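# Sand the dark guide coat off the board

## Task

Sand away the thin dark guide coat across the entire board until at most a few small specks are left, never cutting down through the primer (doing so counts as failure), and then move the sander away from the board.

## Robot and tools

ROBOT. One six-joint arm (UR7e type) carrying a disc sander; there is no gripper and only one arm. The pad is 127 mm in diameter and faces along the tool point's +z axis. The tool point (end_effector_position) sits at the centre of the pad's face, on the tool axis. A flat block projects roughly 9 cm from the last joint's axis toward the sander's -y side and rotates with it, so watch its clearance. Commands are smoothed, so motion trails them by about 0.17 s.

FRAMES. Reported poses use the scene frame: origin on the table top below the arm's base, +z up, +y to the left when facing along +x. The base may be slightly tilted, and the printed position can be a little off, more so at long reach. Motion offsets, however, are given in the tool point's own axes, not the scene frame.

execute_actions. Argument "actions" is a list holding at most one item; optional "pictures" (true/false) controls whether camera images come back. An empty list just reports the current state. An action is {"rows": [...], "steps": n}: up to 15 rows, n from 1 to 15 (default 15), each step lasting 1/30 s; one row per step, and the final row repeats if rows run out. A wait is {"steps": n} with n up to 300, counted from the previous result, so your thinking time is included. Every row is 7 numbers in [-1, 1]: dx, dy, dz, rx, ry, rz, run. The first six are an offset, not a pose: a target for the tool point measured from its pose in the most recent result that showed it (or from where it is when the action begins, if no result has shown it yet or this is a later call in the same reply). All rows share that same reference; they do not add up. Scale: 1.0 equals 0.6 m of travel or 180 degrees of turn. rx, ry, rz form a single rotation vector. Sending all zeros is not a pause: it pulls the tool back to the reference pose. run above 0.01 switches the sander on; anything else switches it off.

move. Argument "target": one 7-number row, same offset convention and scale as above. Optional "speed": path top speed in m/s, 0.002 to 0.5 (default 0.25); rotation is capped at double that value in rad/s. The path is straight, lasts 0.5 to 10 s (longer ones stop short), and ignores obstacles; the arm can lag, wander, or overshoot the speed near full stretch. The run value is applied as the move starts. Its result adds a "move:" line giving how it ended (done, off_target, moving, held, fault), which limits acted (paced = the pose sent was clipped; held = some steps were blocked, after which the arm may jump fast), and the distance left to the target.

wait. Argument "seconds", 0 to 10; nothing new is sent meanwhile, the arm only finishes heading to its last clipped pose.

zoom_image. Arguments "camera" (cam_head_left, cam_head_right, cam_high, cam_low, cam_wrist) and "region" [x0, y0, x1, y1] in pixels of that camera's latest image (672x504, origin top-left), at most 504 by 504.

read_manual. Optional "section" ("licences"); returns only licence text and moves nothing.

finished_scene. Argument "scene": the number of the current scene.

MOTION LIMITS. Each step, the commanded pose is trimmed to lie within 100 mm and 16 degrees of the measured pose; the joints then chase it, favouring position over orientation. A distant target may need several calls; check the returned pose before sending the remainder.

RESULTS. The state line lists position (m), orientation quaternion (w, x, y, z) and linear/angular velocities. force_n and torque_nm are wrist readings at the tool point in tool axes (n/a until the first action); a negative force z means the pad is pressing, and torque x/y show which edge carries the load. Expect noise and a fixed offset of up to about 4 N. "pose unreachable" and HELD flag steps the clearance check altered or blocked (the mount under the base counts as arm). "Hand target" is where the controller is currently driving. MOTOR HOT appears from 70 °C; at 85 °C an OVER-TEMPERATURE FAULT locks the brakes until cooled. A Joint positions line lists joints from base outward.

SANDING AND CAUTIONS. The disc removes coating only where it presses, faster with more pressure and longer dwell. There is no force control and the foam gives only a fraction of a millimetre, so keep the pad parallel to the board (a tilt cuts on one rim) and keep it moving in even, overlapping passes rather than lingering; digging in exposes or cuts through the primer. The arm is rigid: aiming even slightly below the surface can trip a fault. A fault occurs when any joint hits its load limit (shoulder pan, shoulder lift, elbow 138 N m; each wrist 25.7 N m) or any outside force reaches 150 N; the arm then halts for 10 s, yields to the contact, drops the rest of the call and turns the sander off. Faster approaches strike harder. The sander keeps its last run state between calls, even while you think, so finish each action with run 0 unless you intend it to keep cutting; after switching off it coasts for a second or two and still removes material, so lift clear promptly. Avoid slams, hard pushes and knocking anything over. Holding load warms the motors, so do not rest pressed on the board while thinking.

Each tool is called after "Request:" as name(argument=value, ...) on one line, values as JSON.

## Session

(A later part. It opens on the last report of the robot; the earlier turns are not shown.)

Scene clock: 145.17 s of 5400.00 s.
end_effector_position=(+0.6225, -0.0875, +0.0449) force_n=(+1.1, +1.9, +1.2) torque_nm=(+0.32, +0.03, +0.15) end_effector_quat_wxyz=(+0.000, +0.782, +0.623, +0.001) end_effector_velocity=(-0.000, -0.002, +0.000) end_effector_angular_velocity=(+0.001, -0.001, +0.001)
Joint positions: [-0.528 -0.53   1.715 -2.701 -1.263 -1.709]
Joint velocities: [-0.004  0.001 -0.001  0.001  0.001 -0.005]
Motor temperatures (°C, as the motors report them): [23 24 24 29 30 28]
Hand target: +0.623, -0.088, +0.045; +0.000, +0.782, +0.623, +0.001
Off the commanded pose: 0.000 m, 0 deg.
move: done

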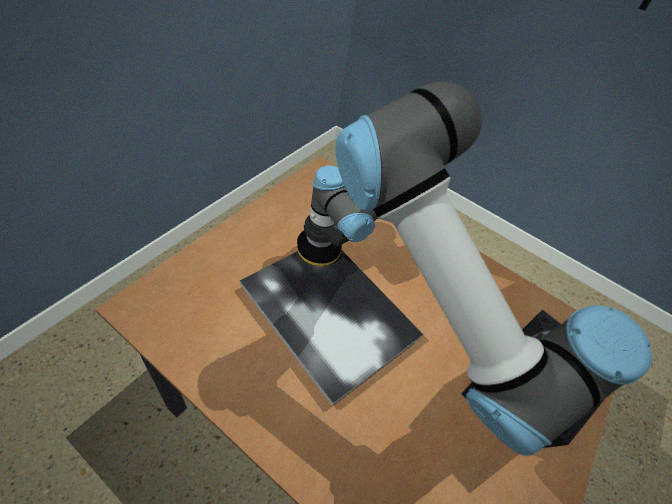

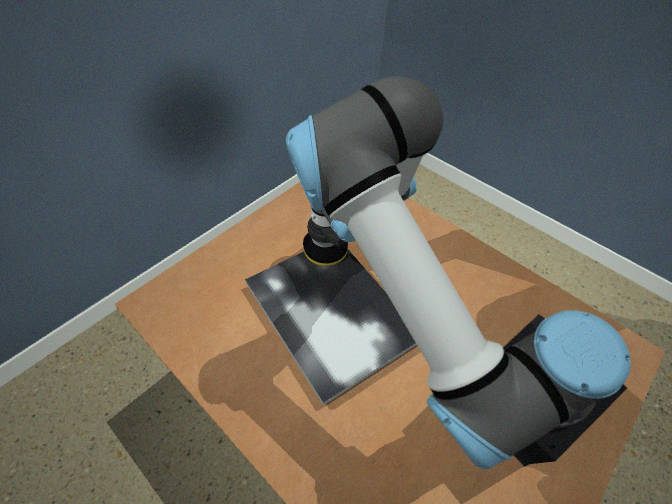

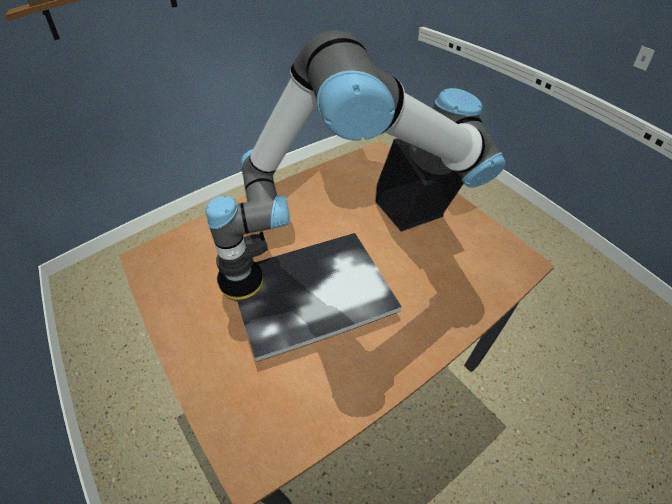

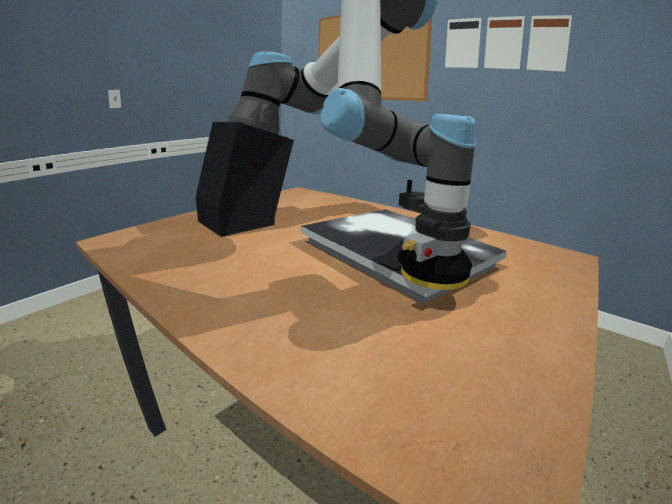

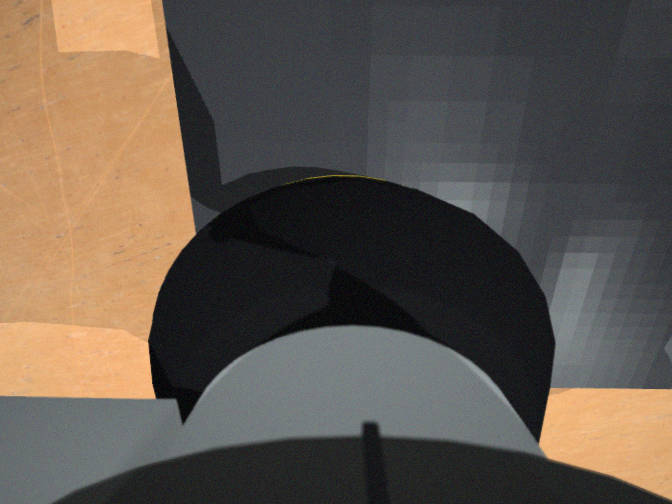

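Request:
move(target=[0,0,0.0041,0,-0.00025,0,1], speed=0.015)

Request:
move(target=[0,-0.5417,-0.0015,0,0,0,1], speed=0.045)

Request:
move(target=[0,-0.3,-0.5,0,0,0,0], speed=0.3)

Scene clock: 152.47 s of 5400.00 s.
end_effector_position=(+0.6226, -0.0876, +0.0427) force_n=(+1.6, +1.0, -17.6) torque_nm=(+0.75, -0.22, +0.03) end_effector_quat_wxyz=(+0.000, +0.782, +0.623, +0.001) end_effector_velocity=(+0.001, +0.000, -0.001) end_effector_angular_velocity=(-0.002, -0.002, +0.002)
Joint positions: [-0.527 -0.525  1.713 -2.705 -1.263 -1.708]
Joint velocities: [ 0.002  0.002 -0.003 -0.002 -0.001  0.   ]
Motor temperatures (°C, as the motors report them): [23 24 24 29 30 28]
Hand target: +0.623, -0.088, +0.042; +0.000, +0.782, +0.623, +0.001
Off the commanded pose: 0.000 m, 0 deg.
move: done

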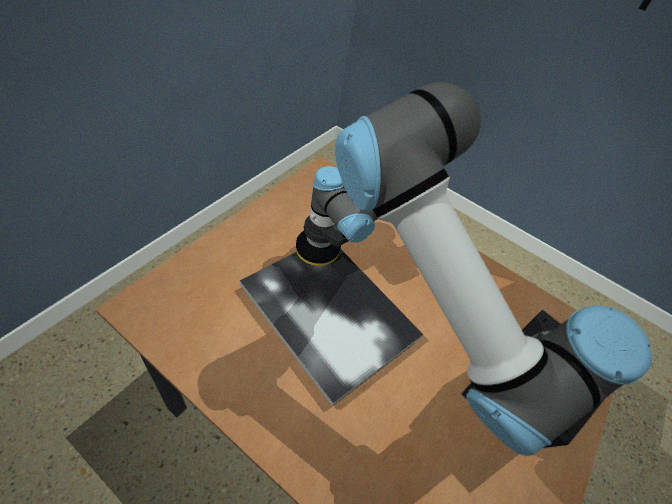

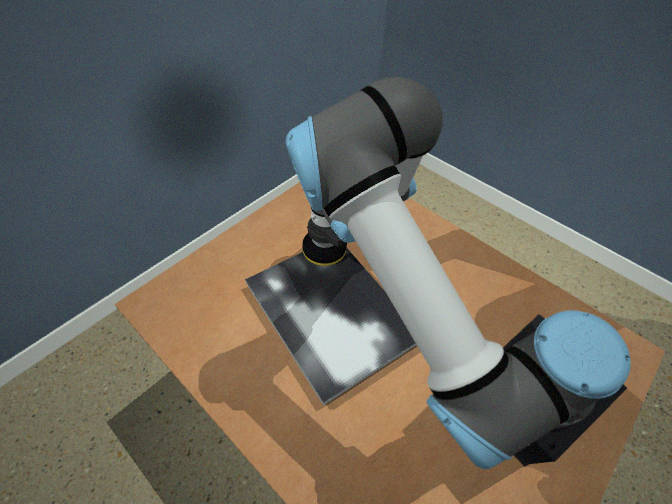

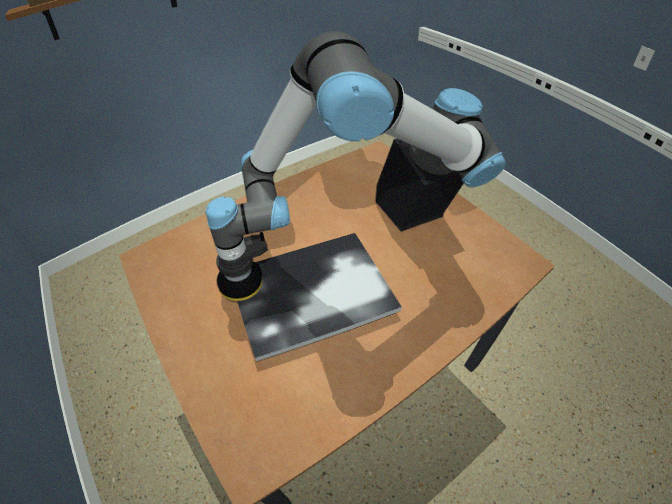

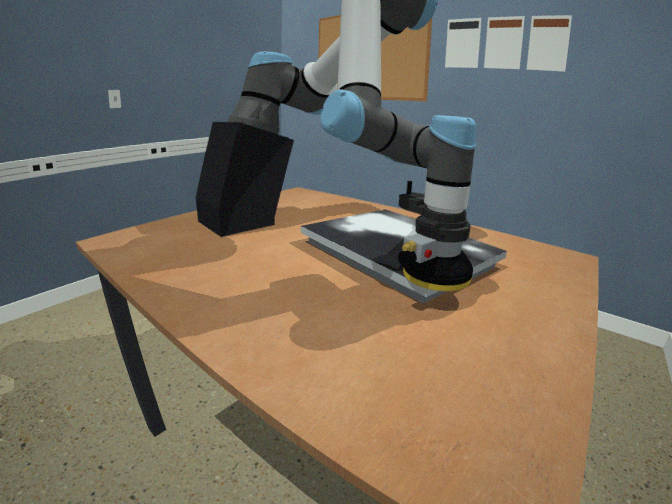

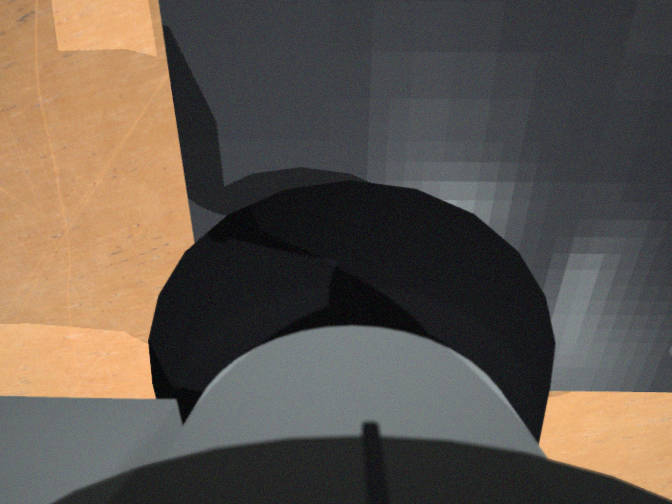

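Scene clock: 160.33 s of 5400.00 s.
end_effector_position=(+0.3063, -0.0140, +0.0426) force_n=(+2.6, +2.2, -21.6) torque_nm=(+0.39, -0.35, +0.12) end_effector_quat_wxyz=(+0.000, +0.782, +0.623, +0.001) end_effector_velocity=(-0.002, +0.000, -0.000) end_effector_angular_velocity=(-0.002, -0.002, +0.002)
Joint positions: [-0.674 -0.477  2.587 -3.581 -1.274 -1.861]
Joint velocities: [-0.002  0.007  0.005 -0.014 -0.001 -0.003]
Motor temperatures (°C, as the motors report them): [23 25 24 29 30 28]
Hand target: +0.306, -0.014, +0.043; +0.000, +0.782, +0.623, +0.001
Off the commanded pose: 0.001 m, 0 deg.
move: done

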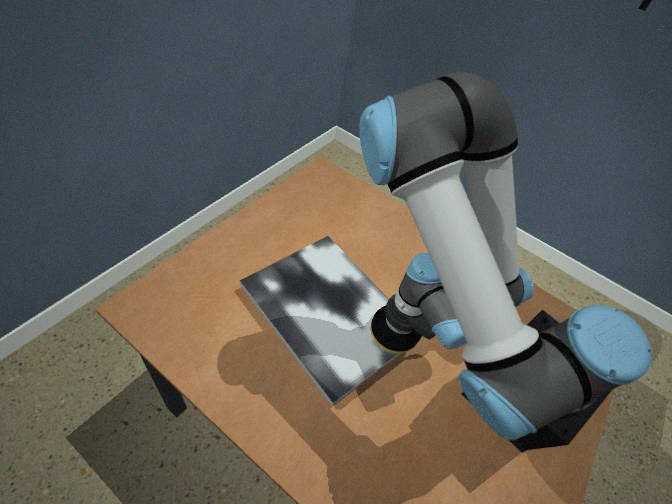

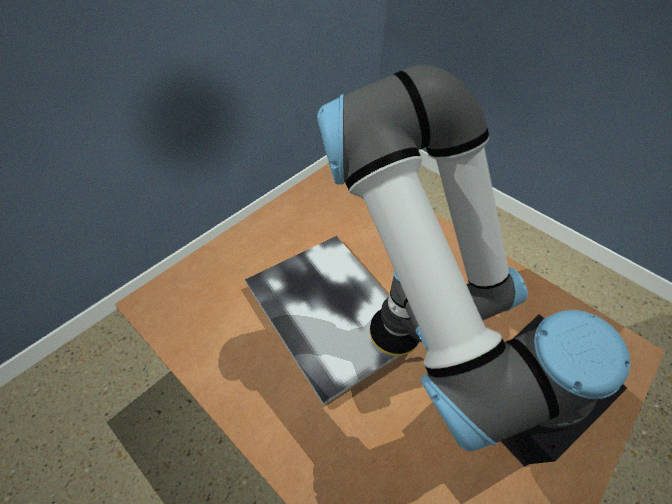

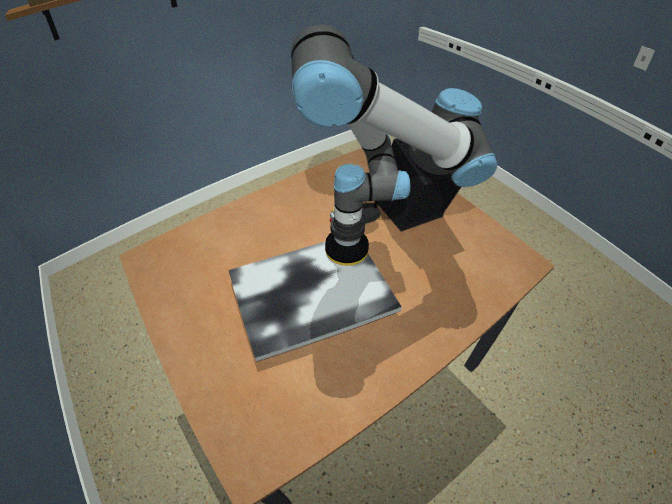

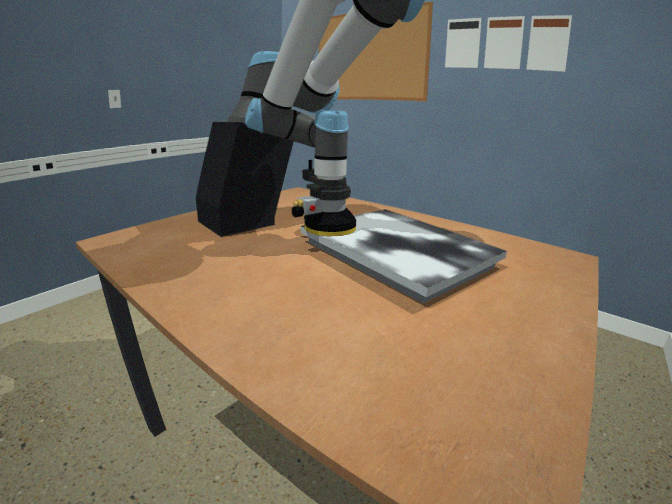

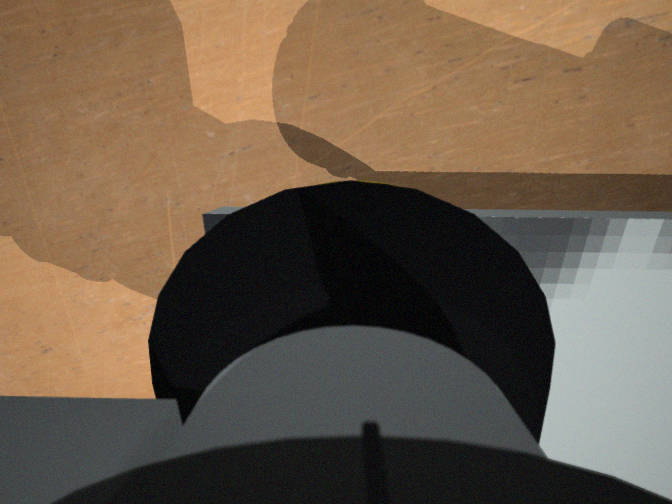

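Scene clock: 162.07 s of 5400.00 s.
end_effector_position=(+0.2796, -0.0066, +0.0847) force_n=(+0.3, +1.2, +1.9) torque_nm=(+0.17, +0.02, +0.12) end_effector_quat_wxyz=(+0.001, +0.783, +0.622, +0.001) end_effector_velocity=(-0.000, +0.001, -0.000) end_effector_angular_velocity=(+0.001, +0.001, -0.000)
Joint positions: [-0.748 -0.574  2.719 -3.596 -1.284 -1.937]
Joint velocities: [ 0.    -0.     0.001  0.001  0.001  0.   ]
Motor temperatures (°C, as the motors report them): [23 25 24 29 30 28]
Hand target: +0.280, -0.007, +0.085; +0.001, +0.783, +0.622, +0.001
Off the commanded pose: 0.300 m, 0 deg; position clipped at the last step of the last action.
move: held; limits=paced,held; held on 33 of 45 steps, including the last
pose unreachable: on one or more control steps of this call an arm could not follow its commanded pose, so it was not sent that pose on those steps. On the call's last step it was still not sent that pose. It may still have moved: this result reports where it is.
cause: the commanded pose would bring two parts of the arm too close to each other (joints 3 (elbow) and 4 (wrist 1) lie between them).

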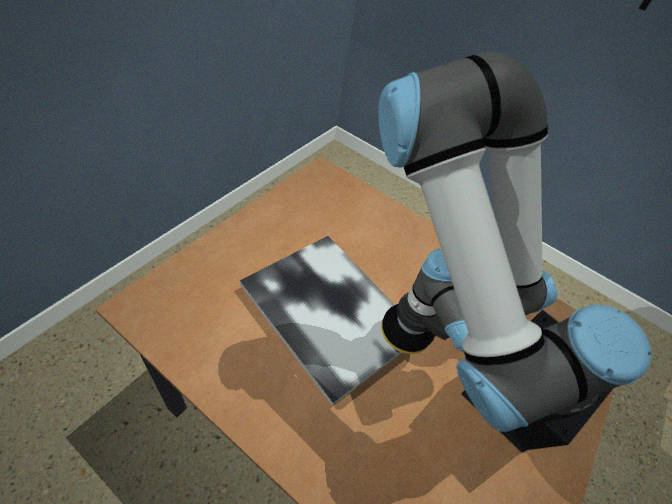

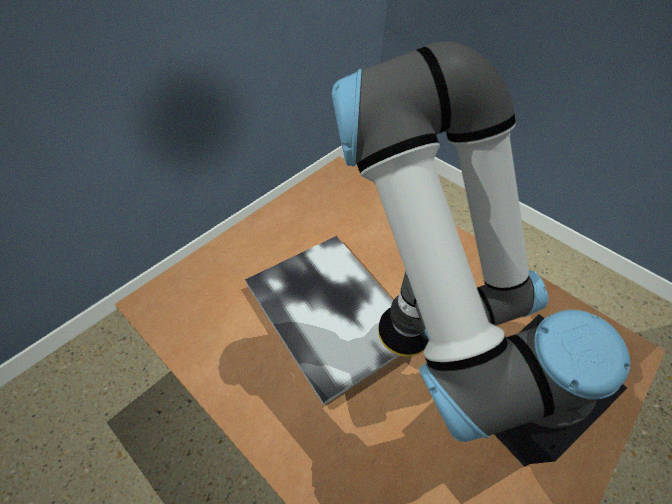

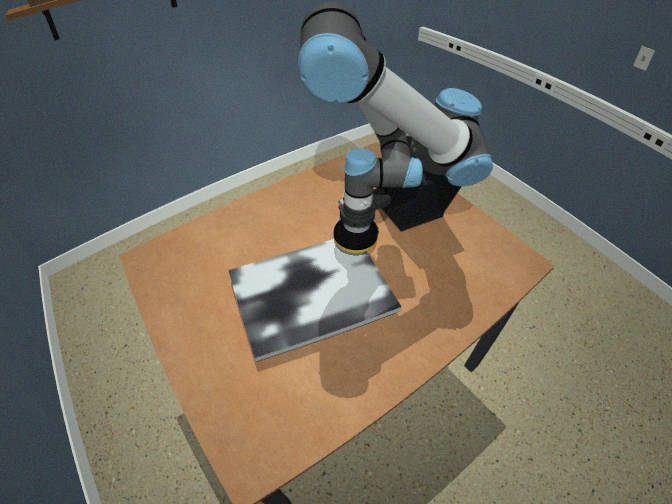

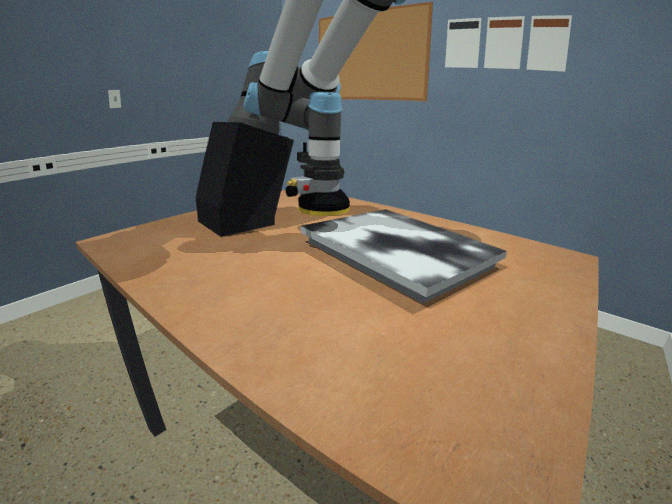

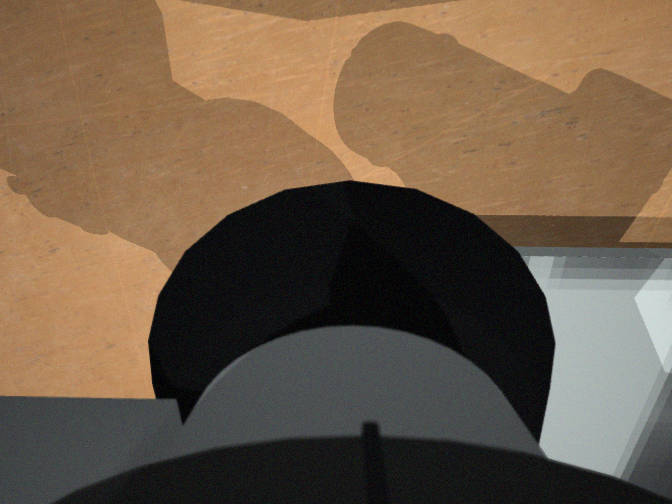

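Request:
zoom_image(camera="cam_high", region=[220,220,410,370])

Region (220, 220, 410, 370) of cam_high's 672x504 image, scaled by 2.653, with more detail than that image has; it fills the top 398 rows of this view, and the rest is white.

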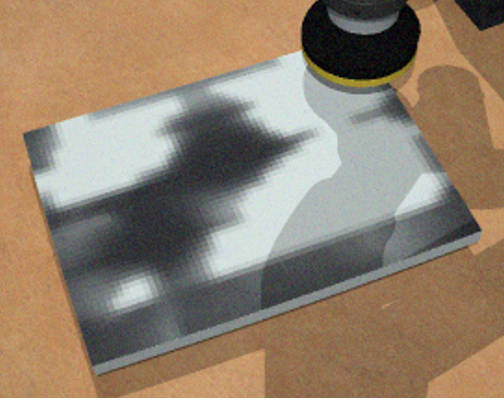

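Request:
move(target=[0.355,0.047,0.0665,0,0,0,0])

Scene clock: 174.43 s of 5400.00 s.
end_effector_position=(+0.3551, +0.1935, +0.0446) force_n=(-1.1, -0.4, -0.4) torque_nm=(-0.02, +0.24, +0.10) end_effector_quat_wxyz=(+0.002, +0.783, +0.623, +0.001) end_effector_velocity=(+0.001, +0.001, -0.001) end_effector_angular_velocity=(-0.005, +0.005, -0.002)
Joint positions: [-0.038 -0.773  2.421 -3.321 -1.278 -1.195]
Joint velocities: [ 0.007 -0.001 -0.009  0.014 -0.005  0.007]
Motor temperatures (°C, as the motors report them): [23 25 24 29 30 28]
Hand target: +0.355, +0.194, +0.045; +0.002, +0.783, +0.622, +0.000
Off the commanded pose: 0.001 m, 0 deg.
move: done; limits=paced

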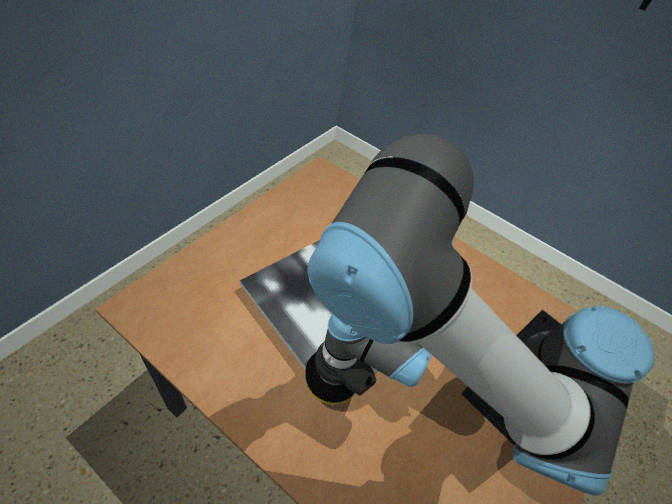

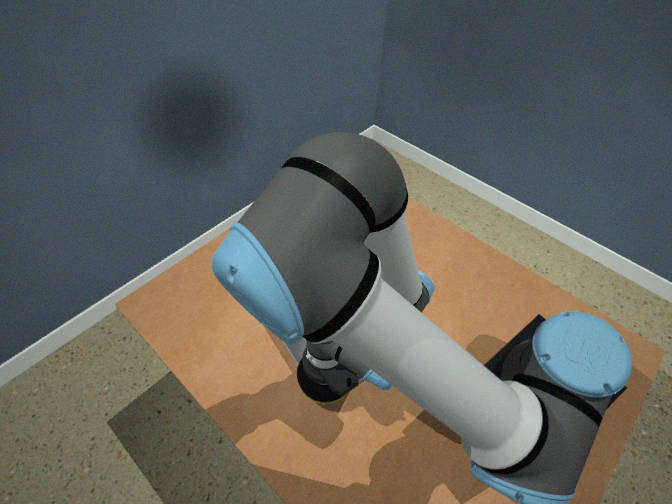

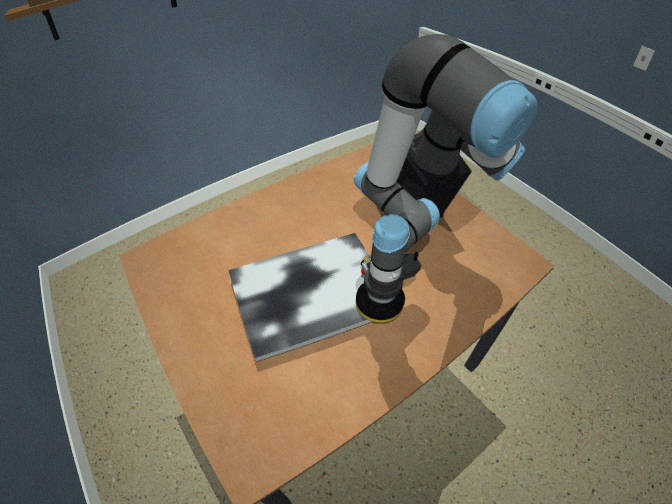

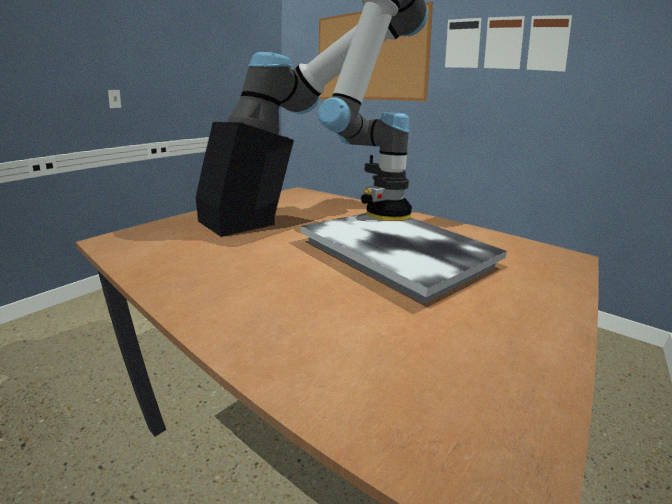

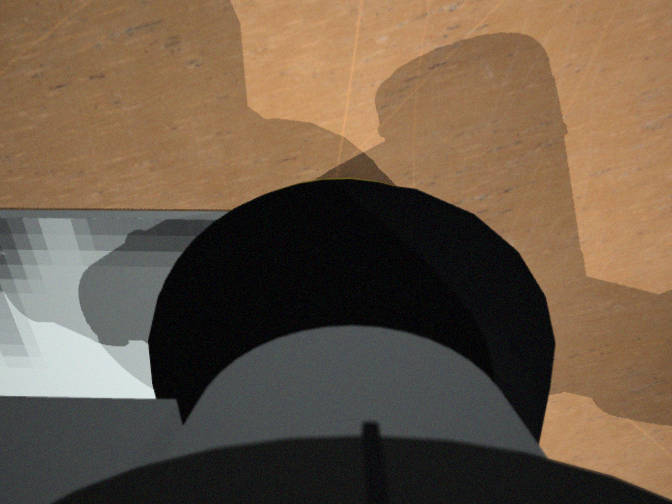

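Request:
move(target=[0,0,0.0035,0,0,0,0], speed=0.015)

Scene clock: 178.03 s of 5400.00 s.
end_effector_position=(+0.3551, +0.1935, +0.0427) force_n=(+0.4, +0.8, -12.7) torque_nm=(+0.28, -0.08, +0.11) end_effector_quat_wxyz=(+0.002, +0.783, +0.623, +0.001) end_effector_velocity=(+0.001, -0.000, -0.001) end_effector_angular_velocity=(+0.001, -0.001, -0.001)
Joint positions: [-0.036 -0.766  2.418 -3.325 -1.279 -1.193]
Joint velocities: [-0.     0.003 -0.003 -0.002  0.001  0.001]
Motor temperatures (°C, as the motors report them): [23 25 24 29 30 28]
Hand target: +0.355, +0.194, +0.043; +0.002, +0.783, +0.623, +0.001
Off the commanded pose: 0.000 m, 0 deg.
move: done

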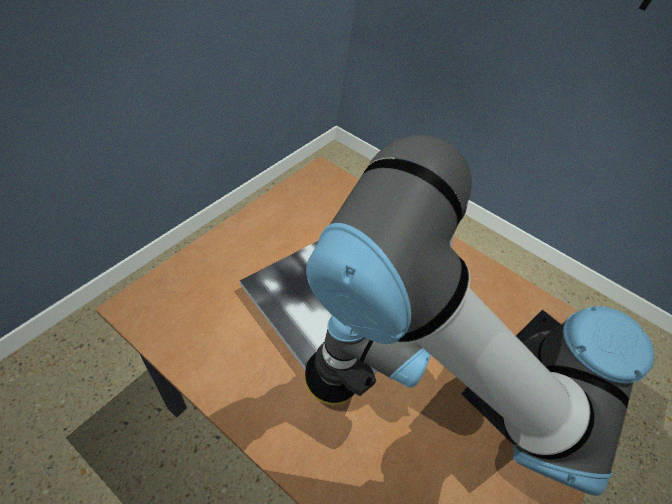

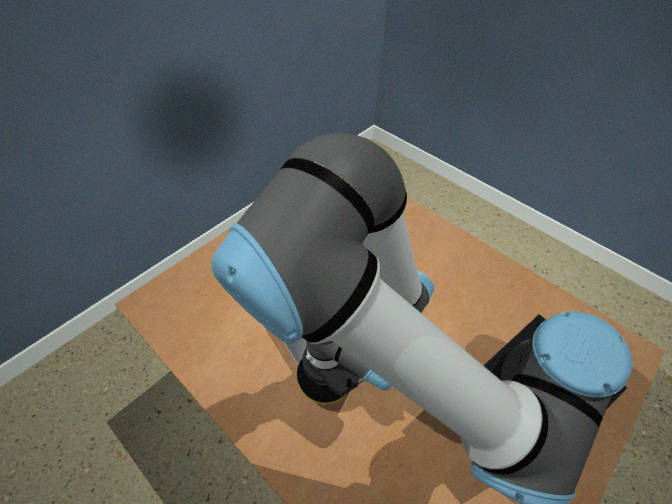

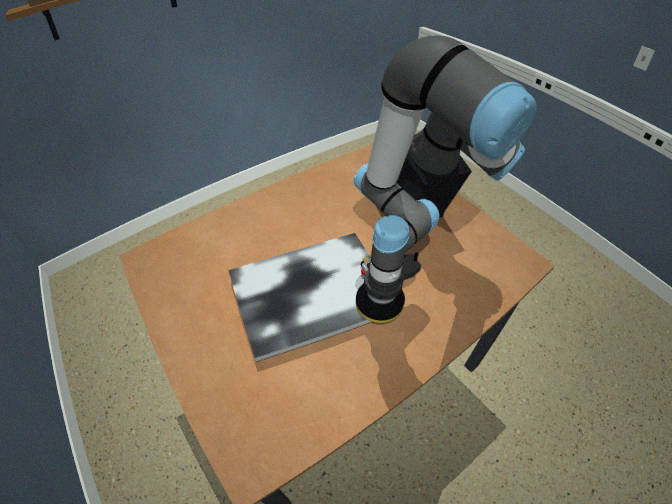

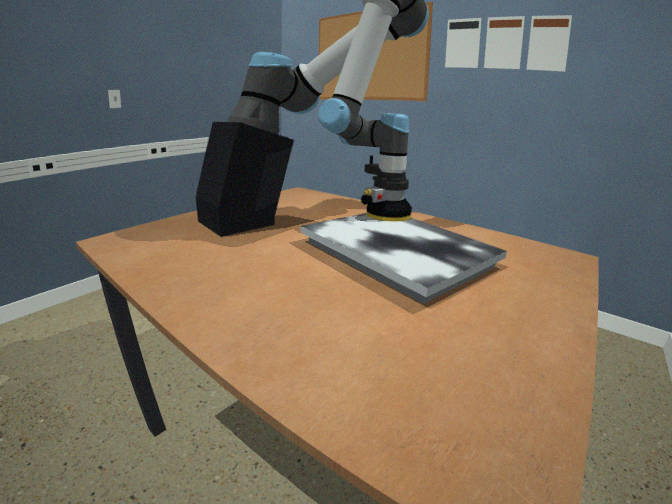

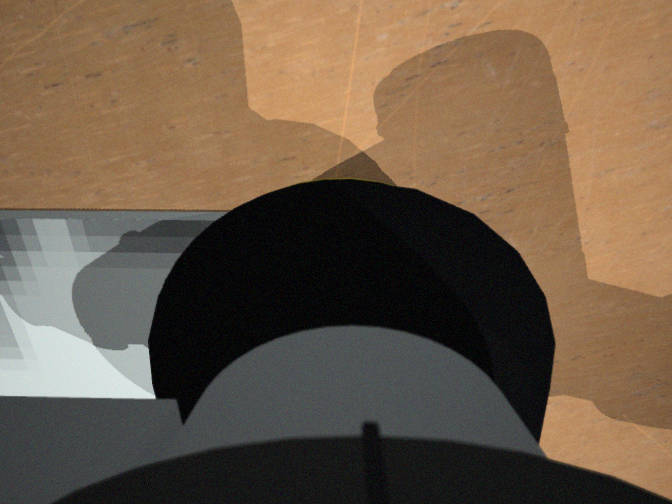

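Request:
move(target=[0,0,0.0006,0.0008,0,0,1], speed=0.01)

Request:
move(target=[0,0.27,0.0002,0,0,0,1], speed=0.05)

Request:
move(target=[0,0,-0.002,0,0,0,0], speed=0.05)

Scene clock: 185.53 s of 5400.00 s.
end_effector_position=(+0.3551, +0.1935, +0.0423) force_n=(+1.1, +2.1, -28.2) torque_nm=(+0.35, -0.52, +0.12) end_effector_quat_wxyz=(+0.001, +0.783, +0.623, -0.000) end_effector_velocity=(+0.001, +0.000, +0.000) end_effector_angular_velocity=(+0.000, -0.001, +0.002)
Joint positions: [-0.037 -0.766  2.417 -3.322 -1.278 -1.194]
Joint velocities: [-0.    -0.001 -0.001  0.001  0.    -0.002]
Motor temperatures (°C, as the motors report them): [23 25 24 29 30 28]
Hand target: +0.355, +0.194, +0.042; +0.001, +0.783, +0.623, -0.000
Off the commanded pose: 0.000 m, 0 deg.
move: done

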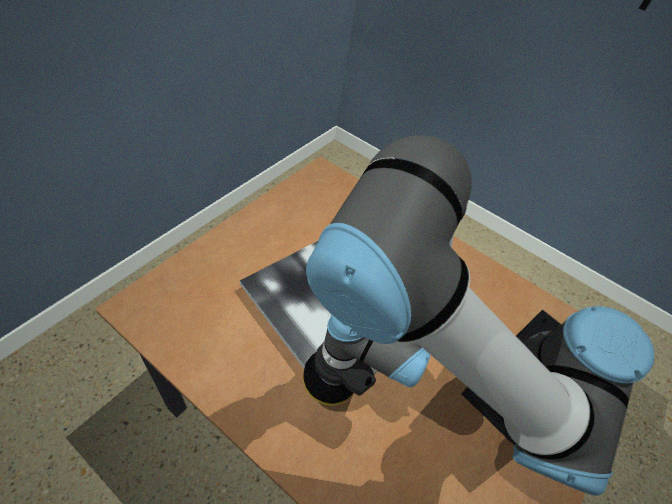

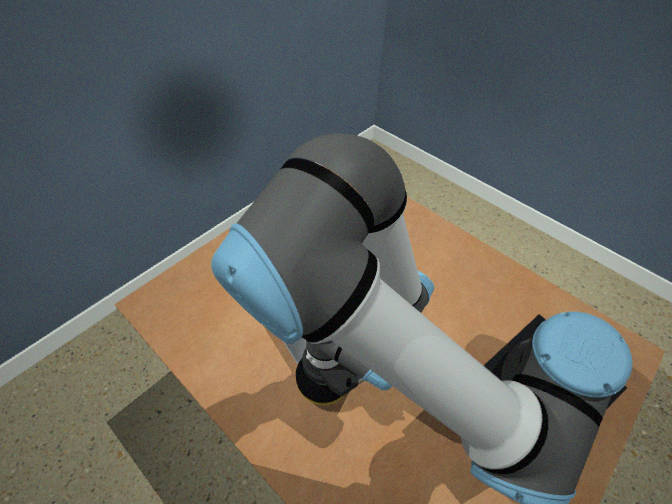

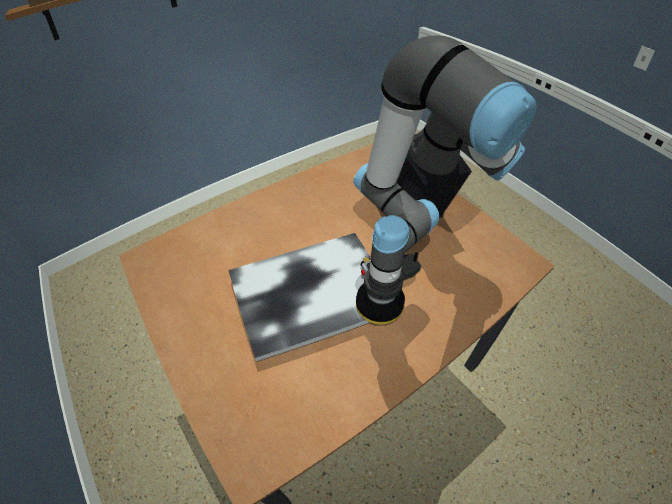

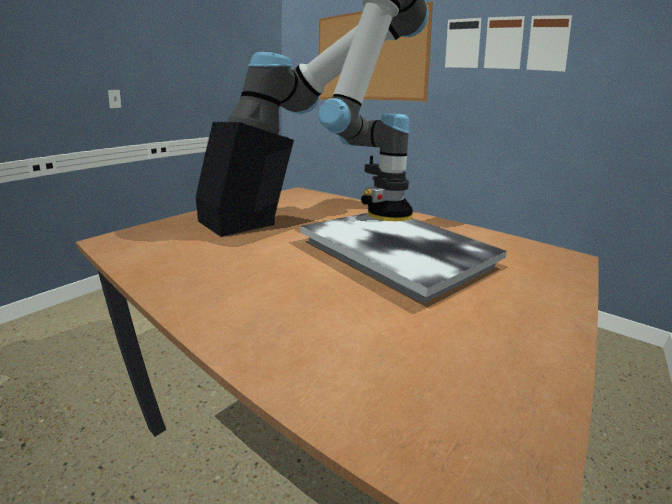

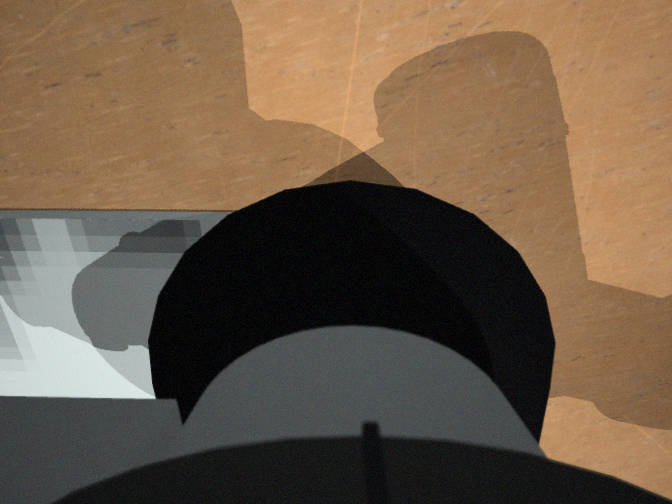

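Scene clock: 189.40 s of 5400.00 s.
end_effector_position=(+0.5126, +0.1570, +0.0425) force_n=(+2.7, +0.3, -18.8) torque_nm=(+0.06, -0.50, +0.01) end_effector_quat_wxyz=(+0.001, +0.783, +0.623, -0.000) end_effector_velocity=(+0.003, +0.000, -0.000) end_effector_angular_velocity=(+0.001, -0.002, +0.002)
Joint positions: [-0.146 -0.734  2.05  -2.954 -1.268 -1.309]
Joint velocities: [-0.     0.002 -0.007  0.003  0.001 -0.002]
Motor temperatures (°C, as the motors report them): [23 25 24 29 30 28]
Hand target: +0.513, +0.157, +0.043; +0.001, +0.783, +0.623, -0.000
Off the commanded pose: 0.000 m, 0 deg.
move: done

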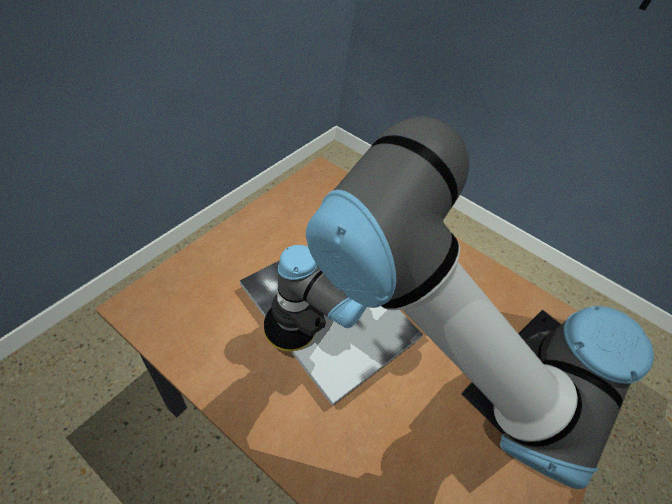

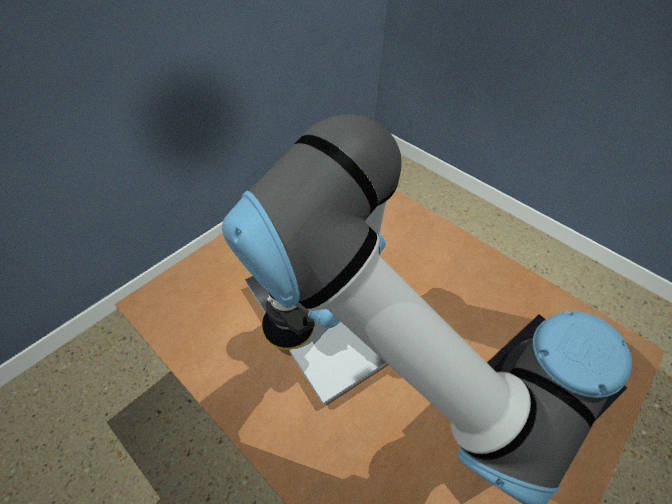

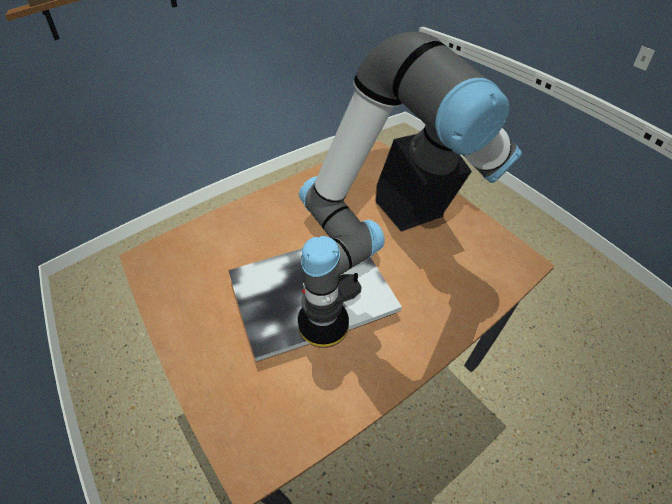

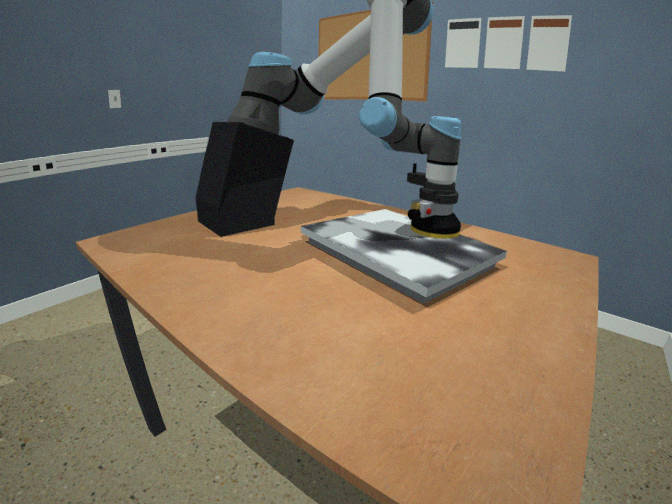

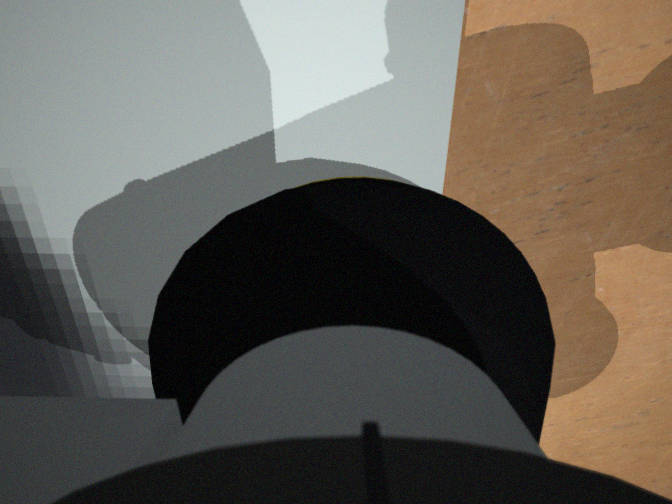

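Scene clock: 190.33 s of 5400.00 s.
end_effector_position=(+0.5128, +0.1570, +0.0436) force_n=(+0.2, +3.5, +0.6) torque_nm=(+0.61, +0.10, +0.06) end_effector_quat_wxyz=(+0.001, +0.783, +0.623, -0.000) end_effector_velocity=(+0.000, +0.000, +0.001) end_effector_angular_velocity=(+0.000, -0.001, +0.000)
Joint positions: [-0.147 -0.736  2.05  -2.951 -1.268 -1.309]
Joint velocities: [-0.    -0.001 -0.     0.     0.     0.   ]
Motor temperatures (°C, as the motors report them): [23 25 24 29 30 28]
Hand target: +0.513, +0.157, +0.044; +0.001, +0.783, +0.623, -0.000
Off the commanded pose: 0.000 m, 0 deg.
move: done

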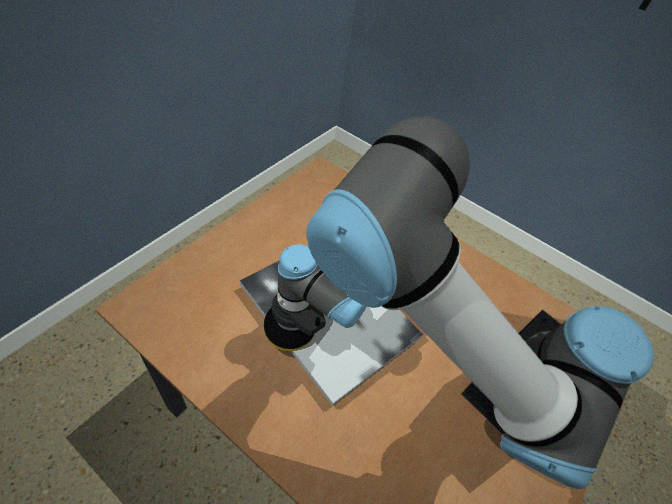

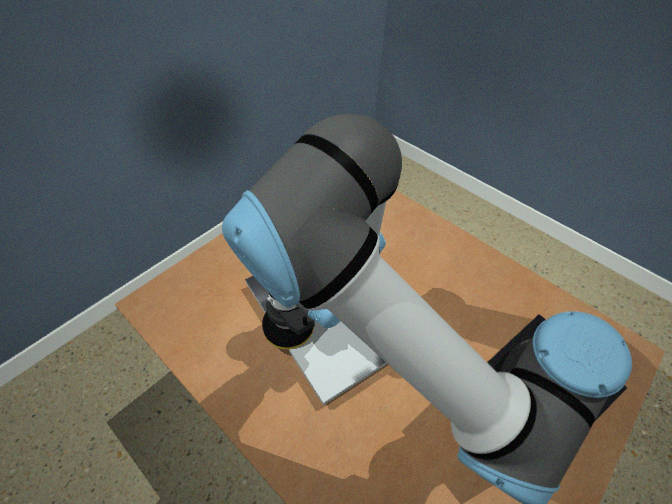

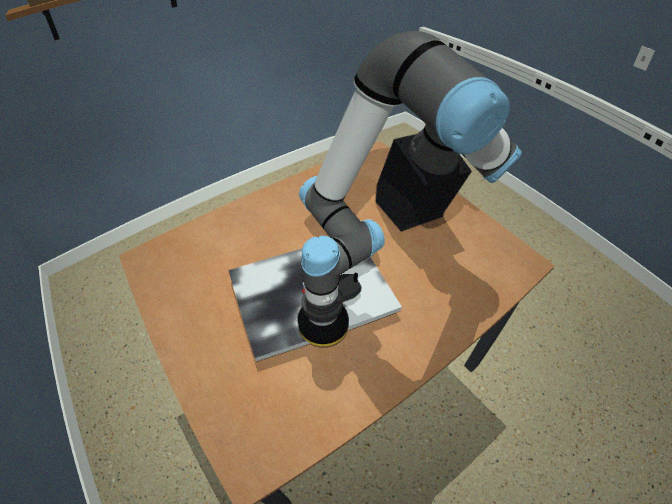

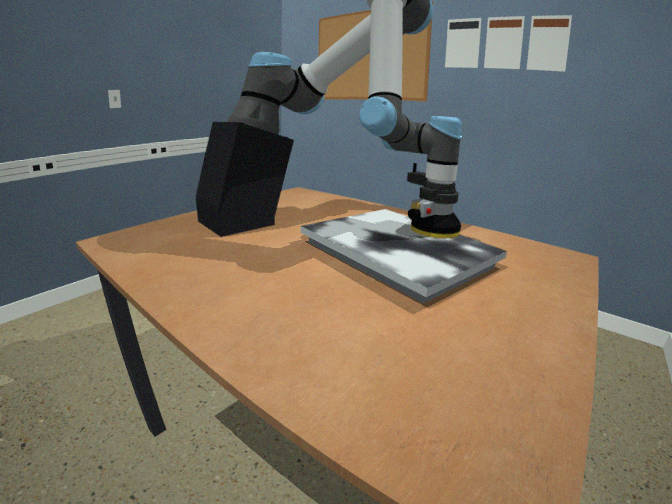

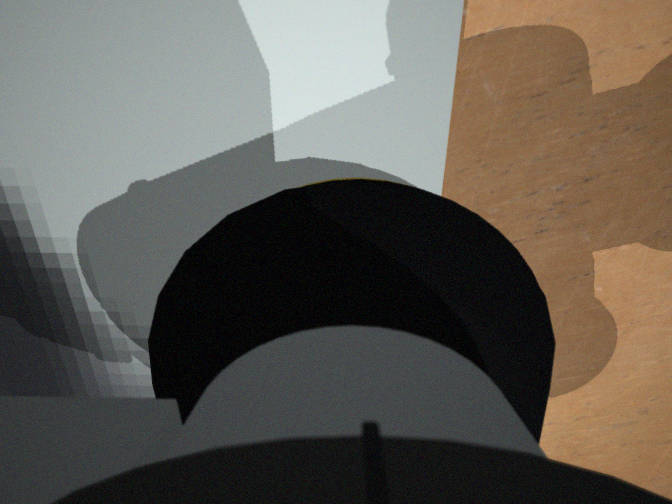

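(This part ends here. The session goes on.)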